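# Return a fallen case upright to its pallet spot

## Task

Five sealed cases sit lid up on a pallet near the +y end of the track, arranged as two rows of three slots. A sixth case has dropped and lies on its side on the floor next to the track, a few metres toward -y. Put it upright in the vacant slot with the lid (the taped face; side arrows point upward) on top, while the other five stay standing in their rows. If the slot can't be reached, an upright case still counts partly: better on the pallet, worse on the floor or table. Lifting the fallen case is allowed, but it must finish lid up. cam_pallet_north views the -y end of the track and cam_pallet_south the +y end; in both, +y runs roughly rightward. At the end, release the case and withdraw the tool; anything held in place only by the robot does not count.

## Robot and tools

Robot: two arms, left_arm and right_arm, each riding its own carriage on one shared track along y at x = 0. left_rail carries left_arm on the +y half (position_m 0.6 to 3 m); right_rail carries right_arm on the -y half (position_m -3 to -0.6 m). Each arm base sits at x = 0, y = its carriage position, z = 0.04 m, facing +x. Each arm ends in a vacuum tool with four cups in two channels, a and b.

Scene frame: fixed to the table, metres. Table top is z = 0, +z up, +x the direction the arms face, +y to their left, y = 0 mid-track. The table occupies x from 0.50 m and y from -0.90 to 0.90 m only; elsewhere the floor is at z = -0.53. Arm names do not correspond to image sides. Reported cup-point positions can be slightly off, more so at long reach.

Cup point: the centre of the four cup rims when unloaded; the cups point along its own +z. Cups lie at x = -62 and +62 mm, y = -104.5 mm (channel a) and +104.5 mm (channel b) in the cup point's axes; together the rims cover 227 mm by 312 mm. Suction and pressing shorten the cups by up to about 21 mm.

Tool execute_actions, argument actions: an ordered list of action objects. Each action may hold rows, steps, until, and device commands for left_rail / right_rail.
- rows: up to 15 rows, each applied for one 1/30 s step. Each row is one flat list of 16 numbers in [-1, 1] covering both arms: left dx, dy, dz, rx, ry, rz, left suction_a, suction_b, then the same eight for the right arm. dx..rz are an offset, in the cup point's own axes, from where that cup point was measured at the action's start (for a call's first action, the last reported pose), not from the previous row. 1.0 = 0.6 m for dx/dy/dz and 180 degrees for rx/ry/rz, which form one rotation vector. suction values: above 0.01 means on, 0 off; they persist, so resend an idle arm's last two suction numbers to keep them.
- steps: 1 to 450 control steps (default 15), at least one per row. After the rows, arms keep heading to the last row's target. Per step the commanded pose is clipped to 100 mm and 16 degrees from the measured pose; position wins over orientation if both can't be met. Give big moves enough steps, and if a move is cut short, send the remainder rather than relying on the hold. Ramp offsets gradually (e.g. +0.01 per row = 6 mm per step) to avoid jerks that shake loads free.
- until: ends the action early when all listed conditions hold, e.g. {"left_rail": {"position_status": ["!=", "moving"]}}; numbers need a comparison ("=", "!=", "<", "<=", ">", ">="). {"all": {"status": "ended"}} means nothing is moving; {"any": {"status": "ended"}} means some motion running during the action finished. It does not halt the arms.
- Device commands: {"left_rail": {"position_m": target, "speed_m_s": 0.01 to 1}} set an absolute carriage location along y and top speed (speed persists; starts at 1). {"left_rail": {"stop": true}} halts it. Rows never move carriages. Braking is 2 m/s2 (about 0.25 m from 1 m/s). Arrival is within 0.6 mm. Wait for arrival before aiming the tool at a scene point. An out-of-range value or unknown name rejects the entire call.

Results: state line with each cup point's position and wxyz quaternion and velocities in the scene frame; Hand target lines; joint positions and velocities (rail, shoulder pan, shoulder lift, elbow, wrist 1-3); Wrist force/torque in the tool's own axes (offset up to about 10 N, noise, saturating near 200 N; "no reading" is fine); suction_measured_a/b (0 unsealed, 0.83+ airtight; cardboard leaks so lower) and part_present_a/b (on above 0.09, off below 0.07); carriage position_m, position_status (moving, done, stopped, contact_stop, time_out, stopped_with_arm, stopped_for_other_arm) and position_answer (taken / not_taken). "pose unreachable" means the clearance check altered or blocked that arm's command; it is stricter while carriages move. After stopped_with_arm, send followable rows then resend position_m. After stopped_for_other_arm, move the arms apart, wait 30 steps, resend.

Tool zoom_image: camera (cam_high, cam_low, cam_pallet_north, cam_pallet_south, cam_left_wrist, cam_right_wrist) and region [x0, y0, x1, y1] in pixels from the top-left, max 504x504. Image sizes: 896x504, wrist cameras 616x616.

Tool finished_scene: argument scene (integer). Call only after the case is released, the tool withdrawn, and everything settled.

Gripping: press both cups of a channel fully onto a flat smooth face with no edges or gaps beneath them; a single uncovered cup kills that channel. Readings need up to about 1.3 s to settle; each sealed cup pulls about 381 N at 0.7. While part_present is 1 the controller assumes an 11.5 kg load. To release: lower in tiny steps until contact, then in one action switch both channels off and back the tool straight away. A cup sealed on the table pins the tool; turn it off. For handovers, set the case down and switch the giver off before the receiver on.

Avoid: arms colliding or pressing on each other (held objects count as part of the holding arm); contact torque at load limits (pan/lift 664, elbow 389, wrists 96.3 N m) or 400 N external force, either of which freezes the arm for 10 s; fast or off-centre carries that drop the case; knocking cases out of the work area; toppling the five standing cases. Occasional disturbances may nudge loose objects.

Each tool is called as name(argument=value, ...) on one line, values as JSON.

## Session

execute_actions(actions=[])

Scene clock: 0.00 s.
left_arm: end_effector_position=(+0.8499, +0.8023, +0.4415) suction_measured_a=0.00 part_present_a=0 suction_measured_b=0.00 part_present_b=0 end_effector_quat_wxyz=(+0.001, +0.000, +1.000, -0.001) end_effector_velocity=(-0.000, +0.000, +0.000) end_effector_angular_velocity=(+0.000, -0.000, +0.000) | right_arm: end_effector_position=(+0.8497, -2.2418, +0.4413) suction_measured_a=0.00 part_present_a=0 suction_measured_b=0.00 part_present_b=0 end_effector_quat_wxyz=(+0.001, -0.000, +1.000, -0.000) end_effector_velocity=(+0.000, -0.000, -0.000) end_effector_angular_velocity=(+0.000, +0.000, -0.000)
Joint positions: left_arm=[ 0.803 -0.24  -1.5    2.091 -2.165 -1.572  1.331] | right_arm=[-2.243 -0.238 -1.5    2.092 -2.165 -1.571  1.333]
Joint velocities: left_arm=[ 0.  0. -0.  0.  0.  0. -0.] | right_arm=[ 0. -0.  0. -0.  0.  0. -0.]
Wrist force (N, on the end effector, along its own x y z axes, offset not removed): no reading
Wrist torque (N m, same axes, about the end effector's origin, offset not removed): no reading
Hand target (left_arm): +0.850, +0.802, +0.442; +0.001, +0.000, +1.000, -0.001
Hand target (right_arm): +0.850, -2.242, +0.441; +0.001, -0.000, +1.000, -0.000
left_rail: position_m=0.803 position_m_goal=0.803 speed_m_s=1.00 position_status=done position_answer=taken refusals=0
right_rail: position_m=-2.243 position_m_goal=-2.243 speed_m_s=1.00 position_status=done position_answer=taken refusals=0

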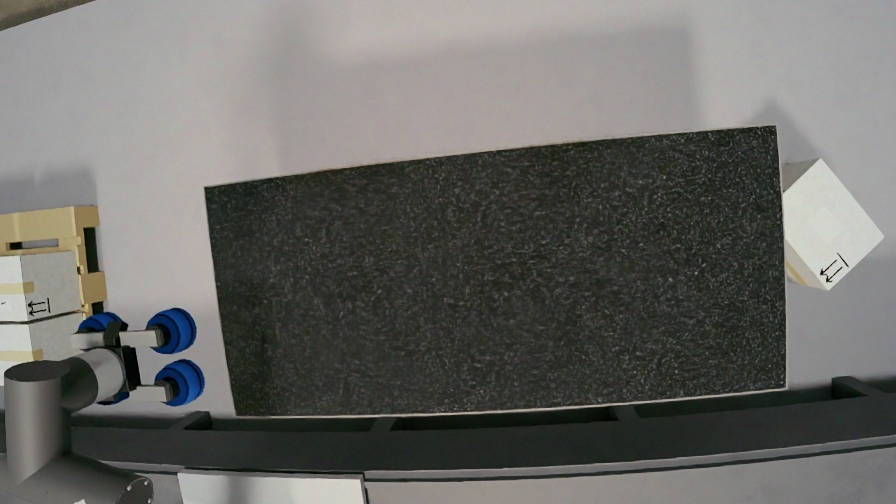

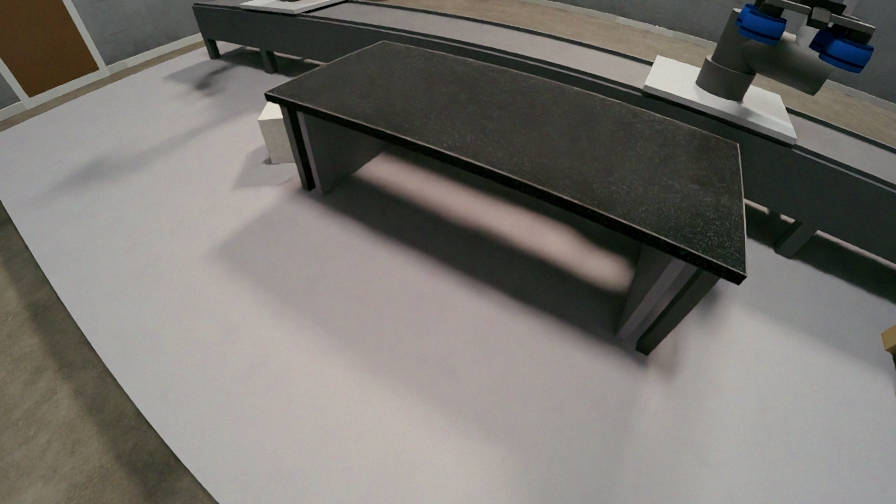

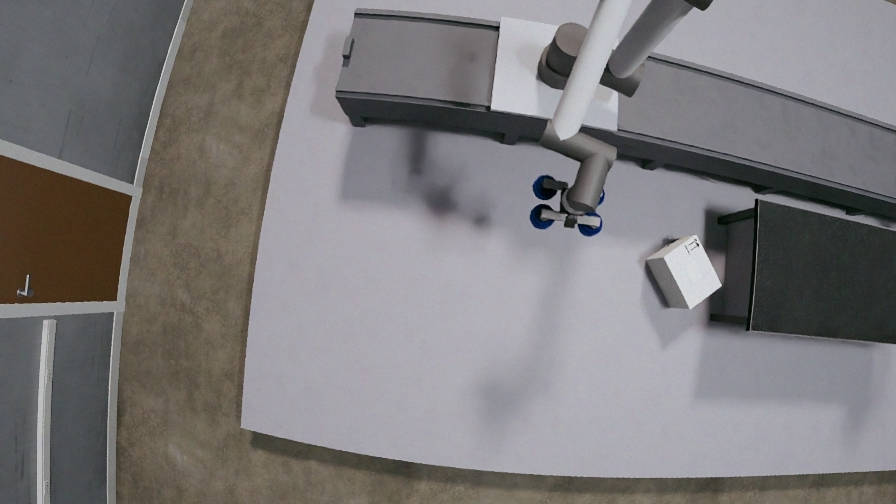

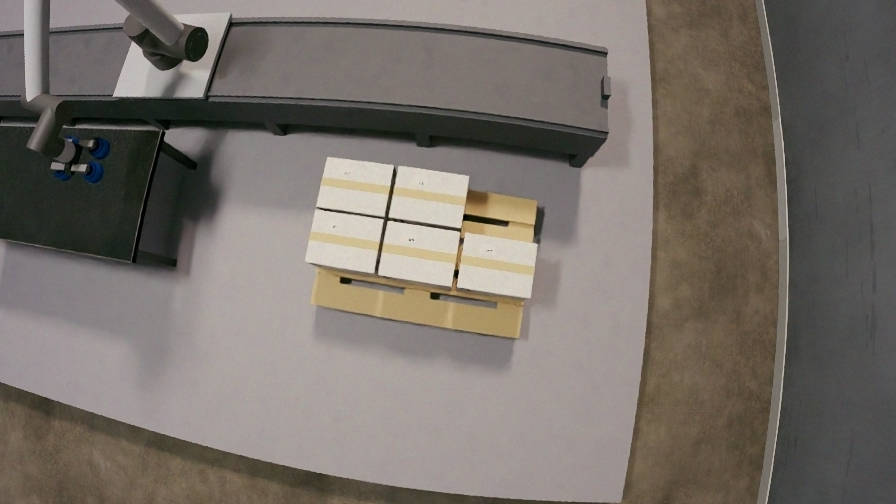

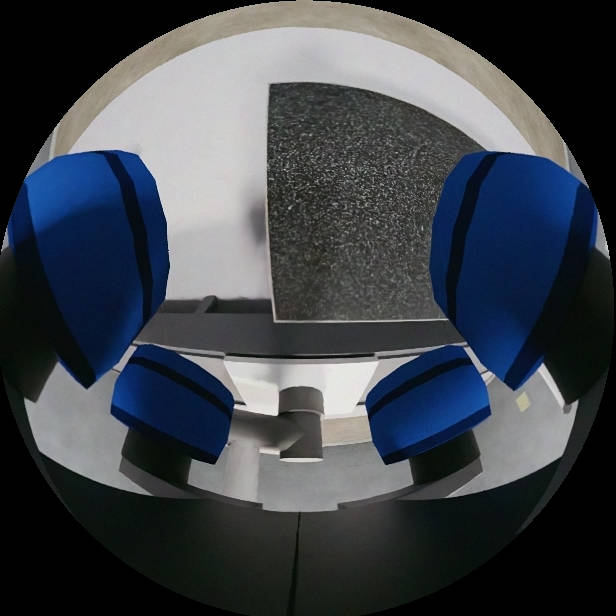

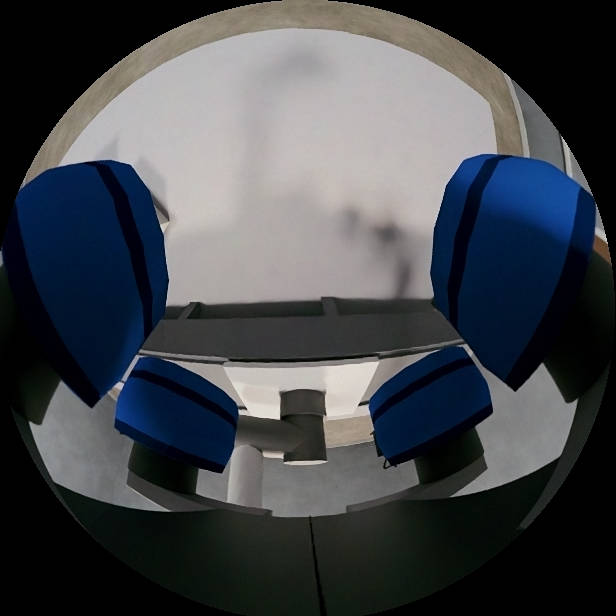

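execute_actions(actions=[{"right_rail":{"position_m":-1.40},"left_rail":{"position_m":1.6},"rows":[[0,0,0,0,0,0,0,0,-0.12,0,0.6,0,0,-0.728,0,0]],"steps":130}])

zoom_image(camera="cam_pallet_north", region=[600, 170, 800, 340])

Scene clock: 19.50 s.
left_arm: end_effector_position=(+0.8499, +1.5992, +0.4415) suction_measured_a=0.00 part_present_a=0 suction_measured_b=0.00 part_present_b=0 end_effector_quat_wxyz=(+0.001, +0.000, +1.000, -0.001) end_effector_velocity=(+0.000, +0.000, -0.000) end_effector_angular_velocity=(+0.000, +0.000, -0.000) | right_arm: end_effector_position=(+0.9223, -1.3991, +0.0815) suction_measured_a=0.00 part_present_a=0 suction_measured_b=0.00 part_present_b=0 end_effector_quat_wxyz=(-0.000, +0.910, -0.414, +0.001) end_effector_velocity=(+0.000, -0.000, +0.000) end_effector_angular_velocity=(-0.000, -0.000, -0.000)
Joint positions: left_arm=[ 1.6   -0.24  -1.5    2.091 -2.165 -1.572  1.331] | right_arm=[-1.4   -0.219 -1.055  2.179 -2.696 -1.571 -0.935]
Joint velocities: left_arm=[ 0.  0.  0. -0.  0. -0.  0.] | right_arm=[ 0. -0. -0.  0. -0.  0. -0.]
Wrist force (N, on the end effector, along its own x y z axes, offset not removed): left_arm=[3.7 1.7 -1.0] | right_arm=[-3.9 -4.8 -5.1]
Wrist torque (N m, same axes, about the end effector's origin, offset not removed): left_arm=[-0.19 -0.52 -0.10] | right_arm=[-0.74 0.32 -0.26]
Hand target (left_arm): +0.850, +1.599, +0.442; +0.001, +0.000, +1.000, -0.001
Hand target (right_arm): +0.922, -1.399, +0.081; -0.000, +0.910, -0.414, +0.001
Off the commanded pose (left_arm): 0.000 m, 0 deg.
Off the commanded pose (right_arm): 0.000 m, 0 deg.
left_rail: position_m=1.600 position_m_goal=1.600 speed_m_s=1.00 position_status=done position_answer=taken refusals=0
right_rail: position_m=-1.400 position_m_goal=-1.400 speed_m_s=1.00 position_status=done position_answer=taken refusals=0

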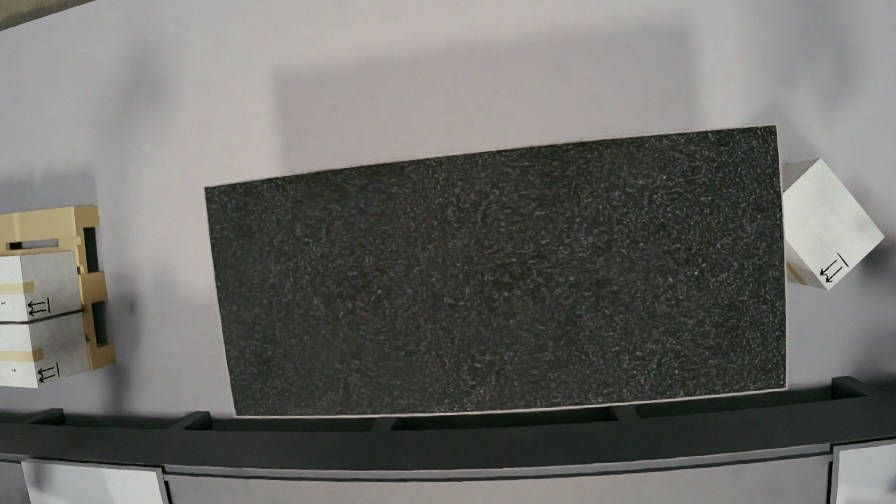

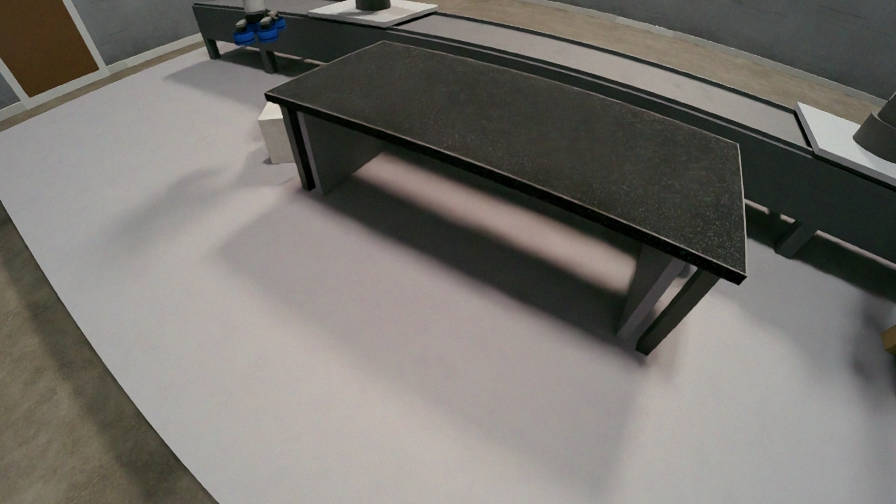

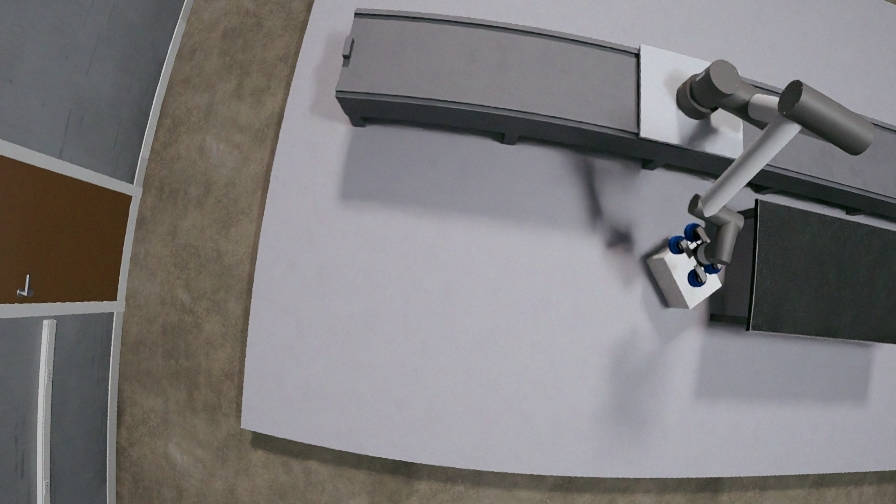

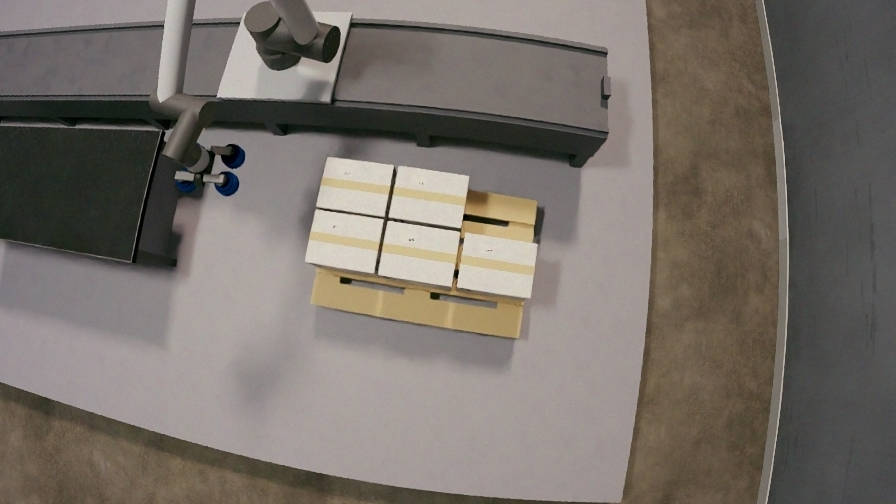

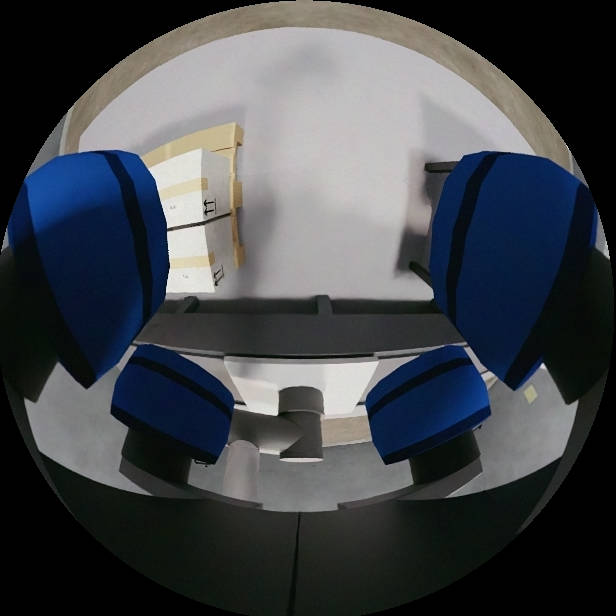

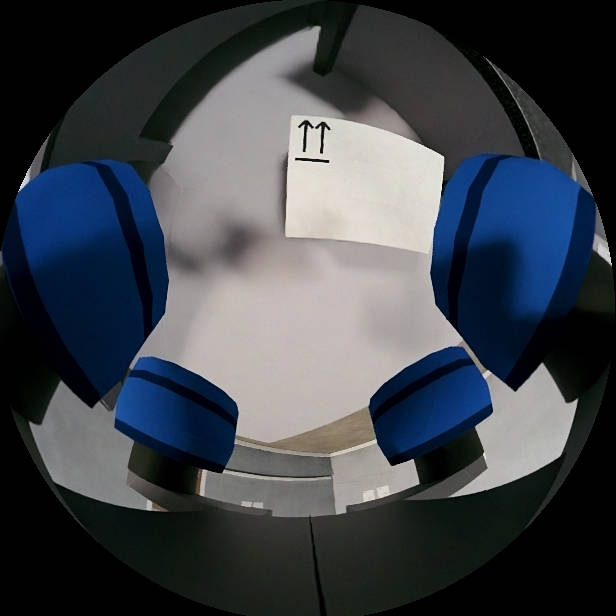

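Region (600, 170, 800, 340) of cam_pallet_north's 896x504 image, scaled by 2.520, with more detail than that image has; it fills the top 428 rows of this view, and the rest is white.

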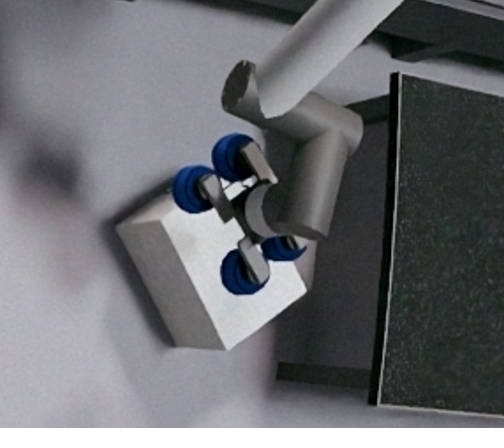

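execute_actions(actions=[{"rows":[[0,0,0,0,0,0,0,0,-0.17,-0.25,0,0,0,0.028,0,0]],"steps":40},{"rows":[[0,0,0,0,0,0,0,0,0,0,0.36,0,0,0,0,0]],"steps":50}])

zoom_image(camera="cam_pallet_north", region=[600, 170, 800, 340])

Scene clock: 29.50 s.
left_arm: end_effector_position=(+0.8499, +1.5992, +0.4415) suction_measured_a=0.00 part_present_a=0 suction_measured_b=0.00 part_present_b=0 end_effector_quat_wxyz=(+0.001, +0.000, +1.000, -0.001) end_effector_velocity=(+0.000, -0.000, -0.000) end_effector_angular_velocity=(+0.000, +0.000, -0.000) | right_arm: end_effector_position=(+0.9686, -1.2238, -0.1344) suction_measured_a=0.00 part_present_a=0 suction_measured_b=0.00 part_present_b=0 end_effector_quat_wxyz=(-0.000, +0.891, -0.454, +0.001) end_effector_velocity=(-0.000, +0.000, -0.000) end_effector_angular_velocity=(+0.000, +0.000, +0.000)
Joint positions: left_arm=[ 1.6   -0.24  -1.5    2.091 -2.165 -1.572  1.331] | right_arm=[-1.4   -0.025 -0.747  2.08  -2.906 -1.571 -0.654]
Joint velocities: left_arm=[ 0. -0.  0. -0.  0.  0.  0.] | right_arm=[ 0.  0.  0. -0.  0. -0. -0.]
Wrist force (N, on the end effector, along its own x y z axes, offset not removed): left_arm=[0.2 -1.8 -1.4] | right_arm=[-2.2 -6.8 -2.8]
Wrist torque (N m, same axes, about the end effector's origin, offset not removed): left_arm=[-0.61 0.01 -0.08] | right_arm=[-1.01 -0.02 -0.39]
Hand target (left_arm): +0.850, +1.599, +0.442; +0.001, +0.000, +1.000, -0.001
Hand target (right_arm): +0.969, -1.224, -0.134; -0.000, +0.891, -0.454, +0.001
Off the commanded pose (left_arm): 0.000 m, 0 deg.
Off the commanded pose (right_arm): 0.000 m, 0 deg.
left_rail: position_m=1.600 position_m_goal=1.600 speed_m_s=1.00 position_status=done position_answer=taken refusals=0
right_rail: position_m=-1.400 position_m_goal=-1.400 speed_m_s=1.00 position_status=done position_answer=taken refusals=0

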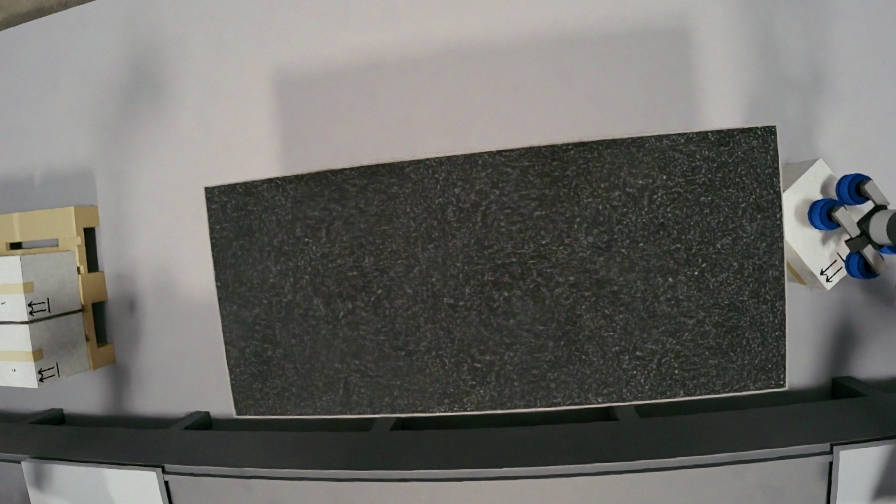

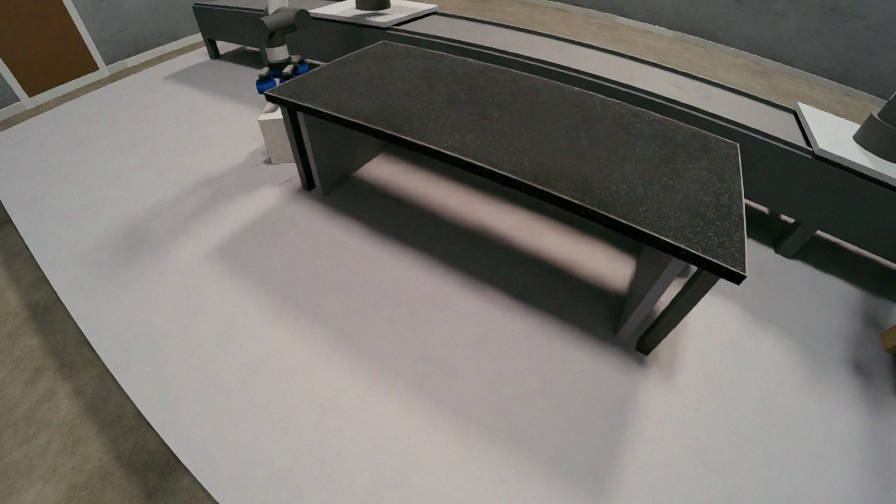

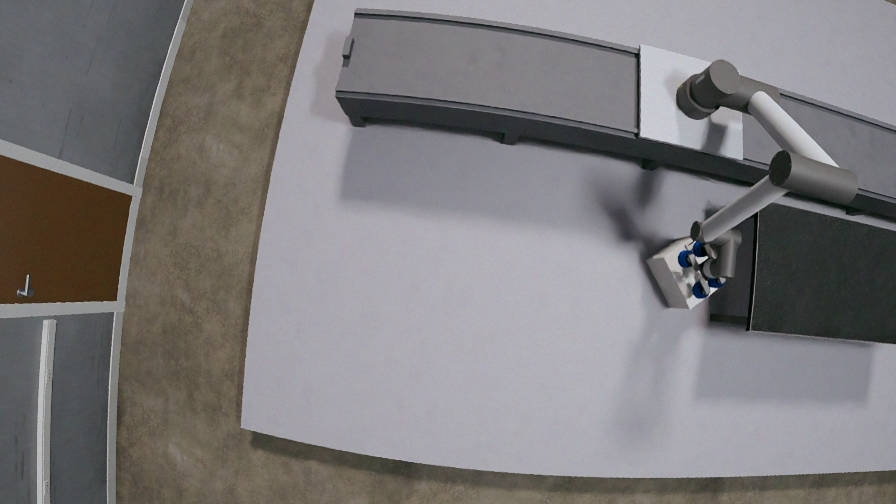

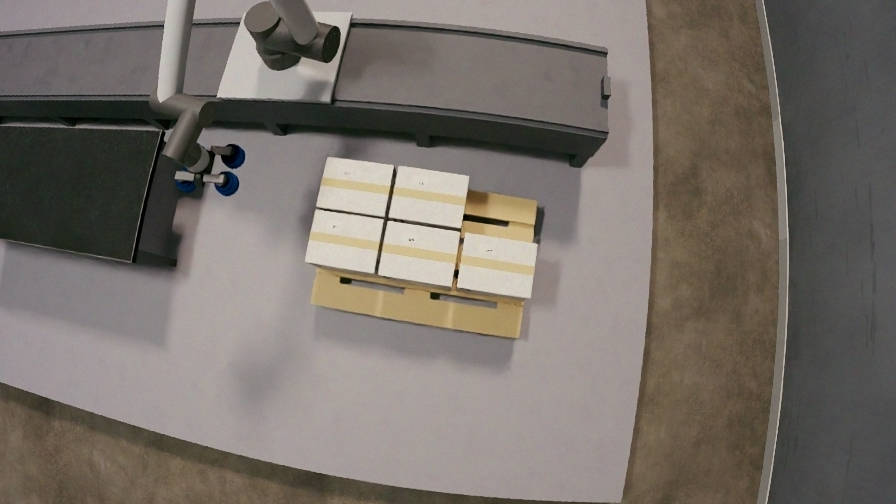

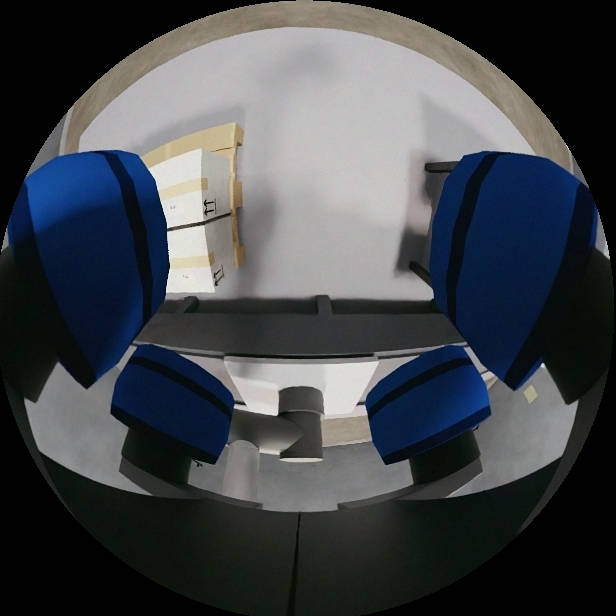

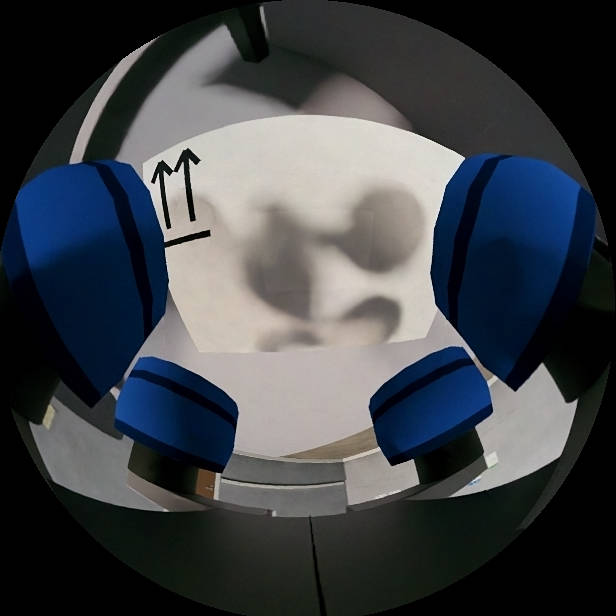

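Region (600, 170, 800, 340) of cam_pallet_north's 896x504 image, scaled by 2.520, with more detail than that image has; it fills the top 428 rows of this view, and the rest is white.

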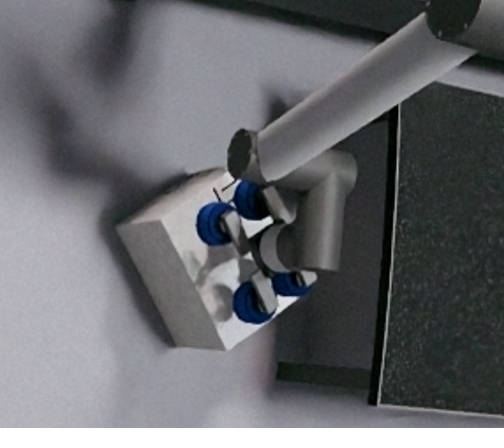

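execute_actions(actions=[{"rows":[[0,0,0,0,0,0,0,0,-0.01,0,0.1,0,0,0,0,0]],"steps":25},{"rows":[[0,0,0,0,0,0,0,0,0,0,0.04,0,0,0,1,1],[0,0,0,0,0,0,0,0,0,0,0.07,0,0,0,1,1],[0,0,0,0,0,0,0,0,0,0,0.095,0,0,0,1,1]],"steps":55}])

zoom_image(camera="cam_pallet_north", region=[600, 170, 800, 340])

Scene clock: 40.27 s.
left_arm: end_effector_position=(+0.8499, +1.5992, +0.4415) suction_measured_a=0.00 part_present_a=0 suction_measured_b=0.00 part_present_b=0 end_effector_quat_wxyz=(+0.001, +0.000, +1.000, -0.001) end_effector_velocity=(-0.000, +0.000, +0.000) end_effector_angular_velocity=(-0.000, -0.000, +0.000) | right_arm: end_effector_position=(+0.9653, -1.2190, -0.2513) suction_measured_a=0.94 part_present_a=1 suction_measured_b=0.94 part_present_b=1 end_effector_quat_wxyz=(-0.000, +0.891, -0.454, +0.001) end_effector_velocity=(-0.000, +0.000, -0.000) end_effector_angular_velocity=(+0.000, +0.000, -0.000)
Joint positions: left_arm=[ 1.6   -0.24  -1.5    2.091 -2.165 -1.572  1.331] | right_arm=[-1.4   -0.021 -0.596  2.045 -3.022 -1.571 -0.649]
Joint velocities: left_arm=[ 0.  0. -0.  0. -0.  0. -0.] | right_arm=[ 0.  0.  0.  0. -0. -0.  0.]
Wrist force (N, on the end effector, along its own x y z axes, offset not removed): left_arm=[1.8 -2.4 -3.0] | right_arm=[-4.9 -9.4 -36.6]
Wrist torque (N m, same axes, about the end effector's origin, offset not removed): left_arm=[-0.76 -0.32 -0.02] | right_arm=[-1.13 0.59 -0.26]
Hand target (left_arm): +0.850, +1.599, +0.442; +0.001, +0.000, +1.000, -0.001
Hand target (right_arm): +0.965, -1.219, -0.251; -0.000, +0.891, -0.454, +0.001
Off the commanded pose (left_arm): 0.000 m, 0 deg.
Off the commanded pose (right_arm): 0.000 m, 0 deg.
left_rail: position_m=1.600 position_m_goal=1.600 speed_m_s=1.00 position_status=done position_answer=taken refusals=0
right_rail: position_m=-1.400 position_m_goal=-1.400 speed_m_s=1.00 position_status=done position_answer=taken refusals=0

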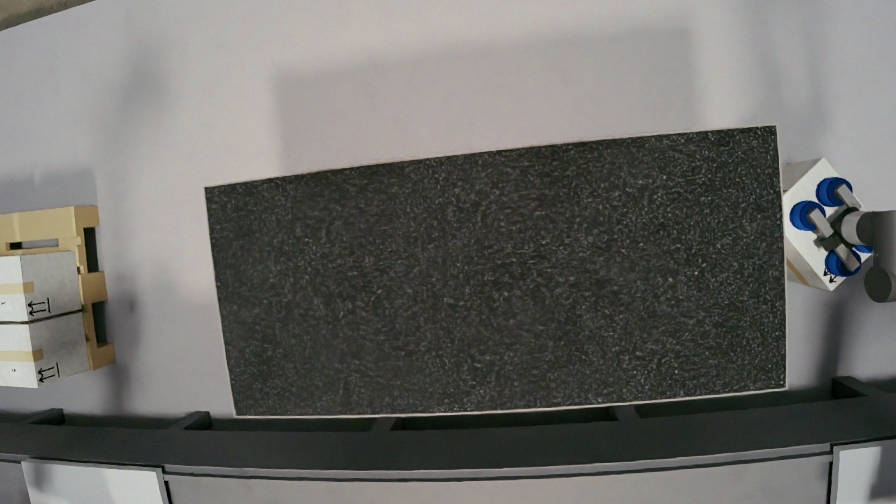

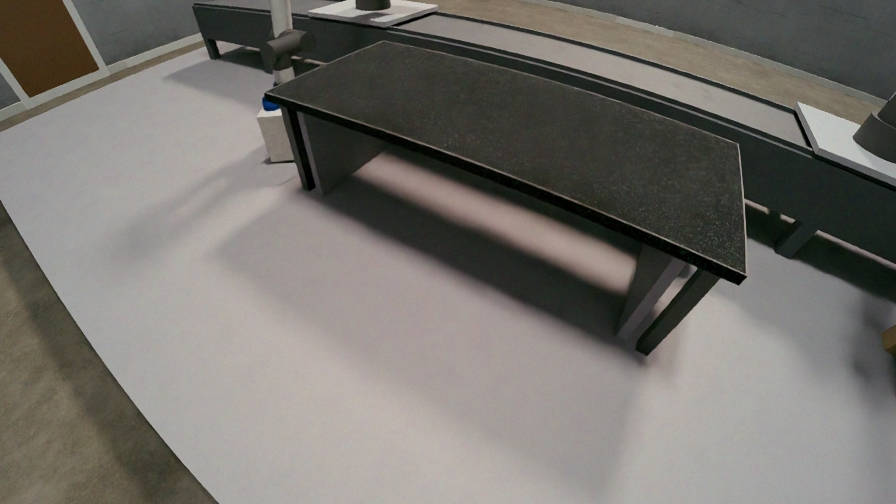

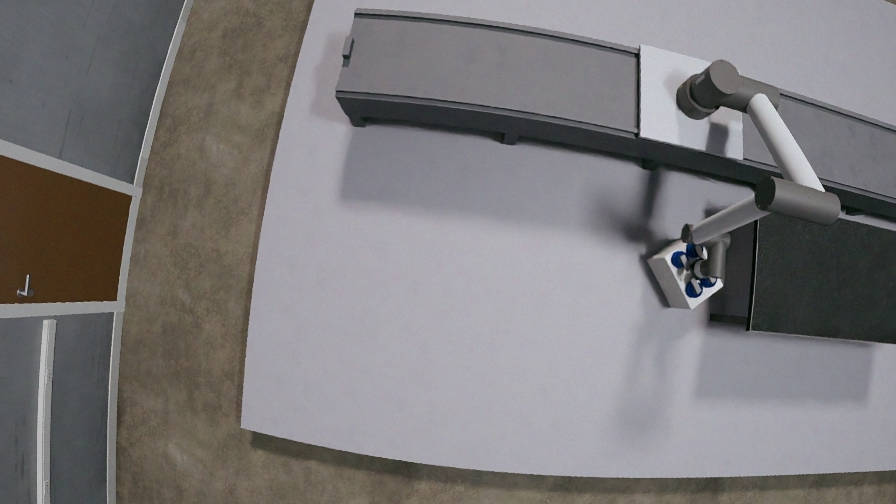

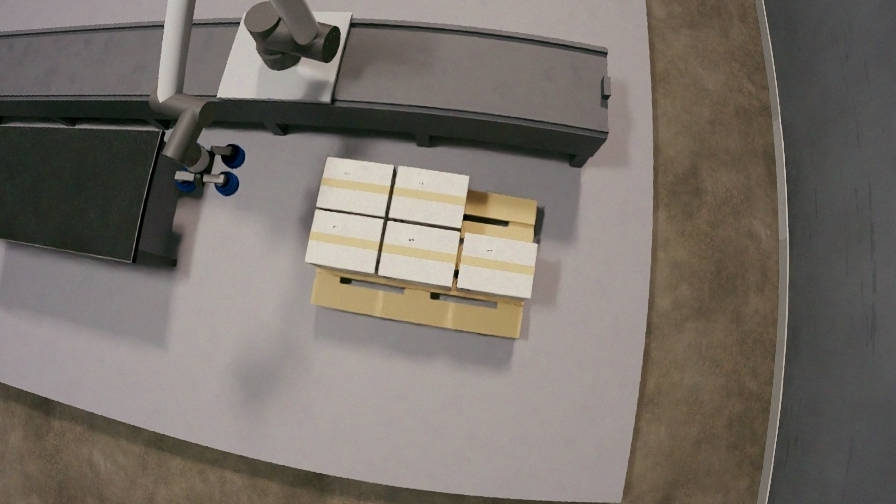

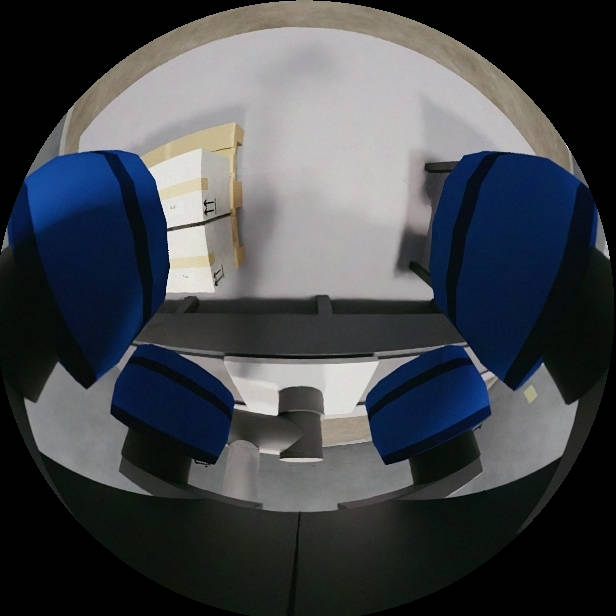

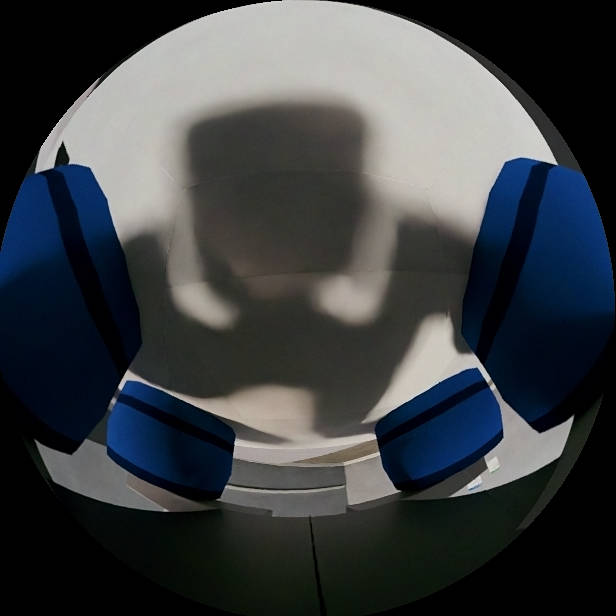

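Region (600, 170, 800, 340) of cam_pallet_north's 896x504 image, scaled by 2.520, with more detail than that image has; it fills the top 428 rows of this view, and the rest is white.

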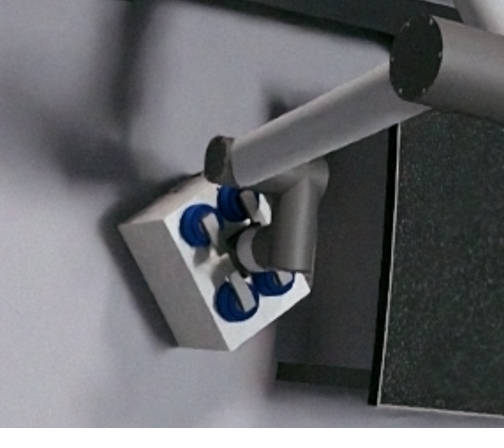

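execute_actions(actions=[{"rows":[[0,0,0,0,0,0,0,0,0,0,-0.03,0,0,0,1,1],[0,0,0,0,0,0,0,0,0,0,-0.07,0,0,0,1,1],[0,0,0,0,0,0,0,0,0.07,0.05,-0.12,0,0,0,1,1],[0,0,0,0,0,0,0,0,0.135,0.098,-0.2,0,0,0,1,1]],"steps":40},{"rows":[[0,0,0,0,0,0,0,0,0,0,-0.15,0,0,0,1,1],[0,0,0,0,0,0,0,0,0,0,-1,0,0,0,1,1]],"steps":90},{"rows":[[0,0,0,0,0,0,0,0,0,0,0,0,0,0.35,1,1]],"steps":60},{"rows":[[0,0,0,0,0,0,0,0,0,0,0,0,0,0.35,1,1]],"steps":60}])

Scene clock: 57.03 s.
left_arm: end_effector_position=(+0.8499, +1.5992, +0.4415) suction_measured_a=0.00 part_present_a=0 suction_measured_b=0.00 part_present_b=0 end_effector_quat_wxyz=(+0.001, +0.000, +1.000, -0.001) end_effector_velocity=(+0.000, -0.000, -0.000) end_effector_angular_velocity=(+0.000, +0.000, -0.000) | right_arm: end_effector_position=(+0.9642, -1.3188, +0.4686) suction_measured_a=0.94 part_present_a=1 suction_measured_b=0.94 part_present_b=1 end_effector_quat_wxyz=(+0.001, -0.000, +1.000, -0.000) end_effector_velocity=(+0.000, +0.000, -0.000) end_effector_angular_velocity=(-0.000, +0.000, -0.000)
Joint positions: left_arm=[ 1.6   -0.24  -1.5    2.091 -2.165 -1.572  1.331] | right_arm=[-1.4   -0.125 -1.387  1.915 -2.101 -1.571  1.446]
Joint velocities: left_arm=[ 0. -0.  0. -0.  0.  0. -0.] | right_arm=[ 0.  0.  0. -0.  0. -0.  0.]
Wrist force (N, on the end effector, along its own x y z axes, offset not removed): left_arm=[3.0 -1.6 -2.2] | right_arm=[-7.3 -5.1 -39.9]
Wrist torque (N m, same axes, about the end effector's origin, offset not removed): left_arm=[-0.51 -0.42 -0.09] | right_arm=[-0.76 0.96 -0.17]
Hand target (left_arm): +0.850, +1.599, +0.442; +0.001, +0.000, +1.000, -0.001
Hand target (right_arm): +0.964, -1.319, +0.469; +0.001, -0.000, +1.000, -0.000
Off the commanded pose (left_arm): 0.000 m, 0 deg.
Off the commanded pose (right_arm): 0.000 m, 0 deg.
left_rail: position_m=1.600 position_m_goal=1.600 speed_m_s=1.00 position_status=done position_answer=taken refusals=0
right_rail: position_m=-1.400 position_m_goal=-1.400 speed_m_s=1.00 position_status=done position_answer=taken refusals=0

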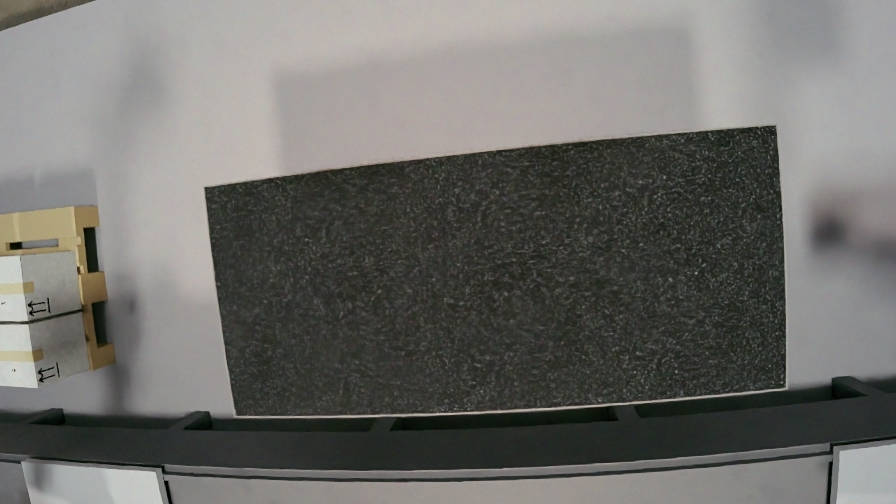

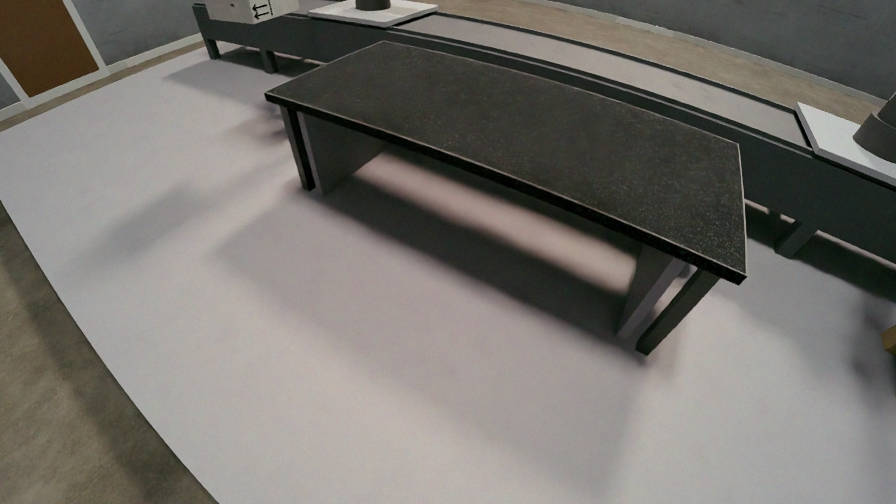

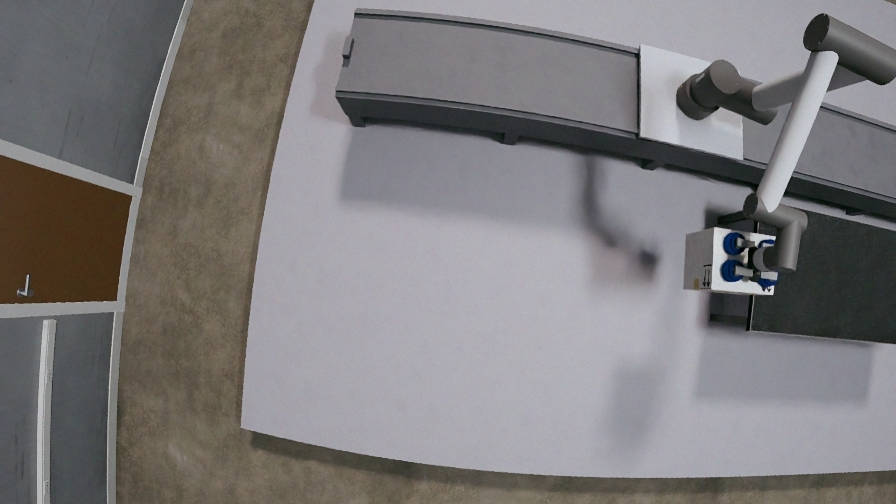

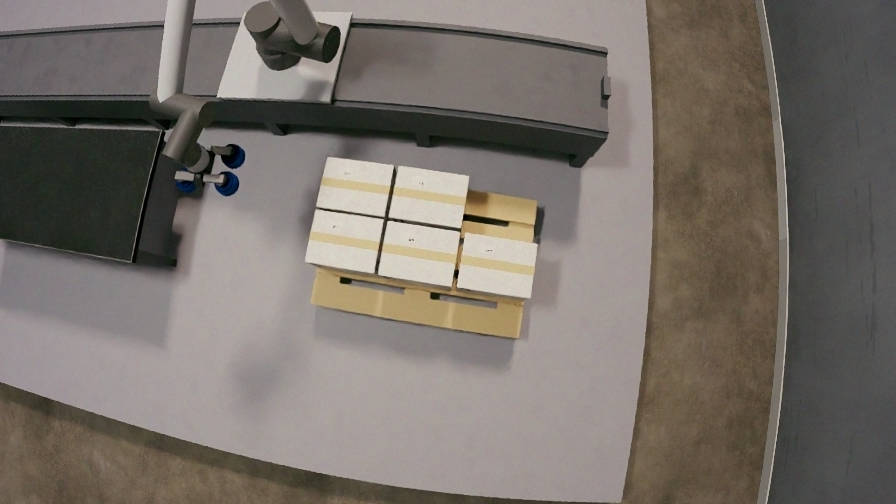

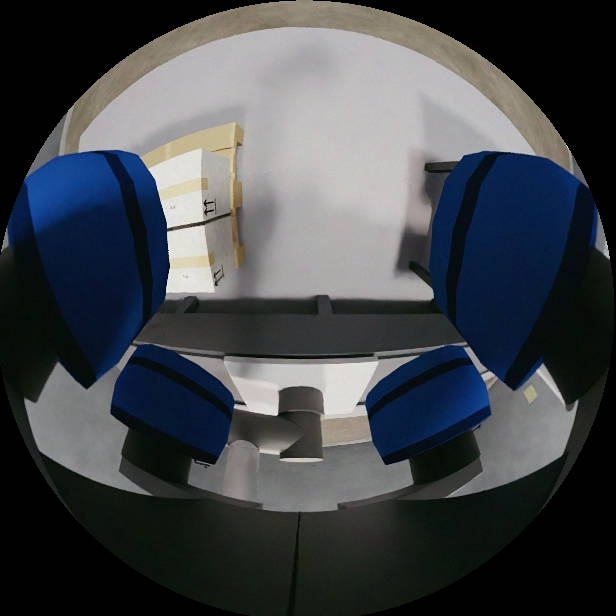

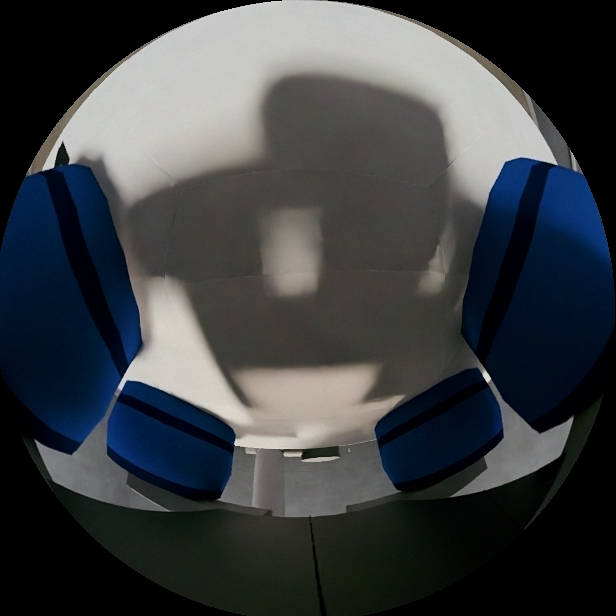

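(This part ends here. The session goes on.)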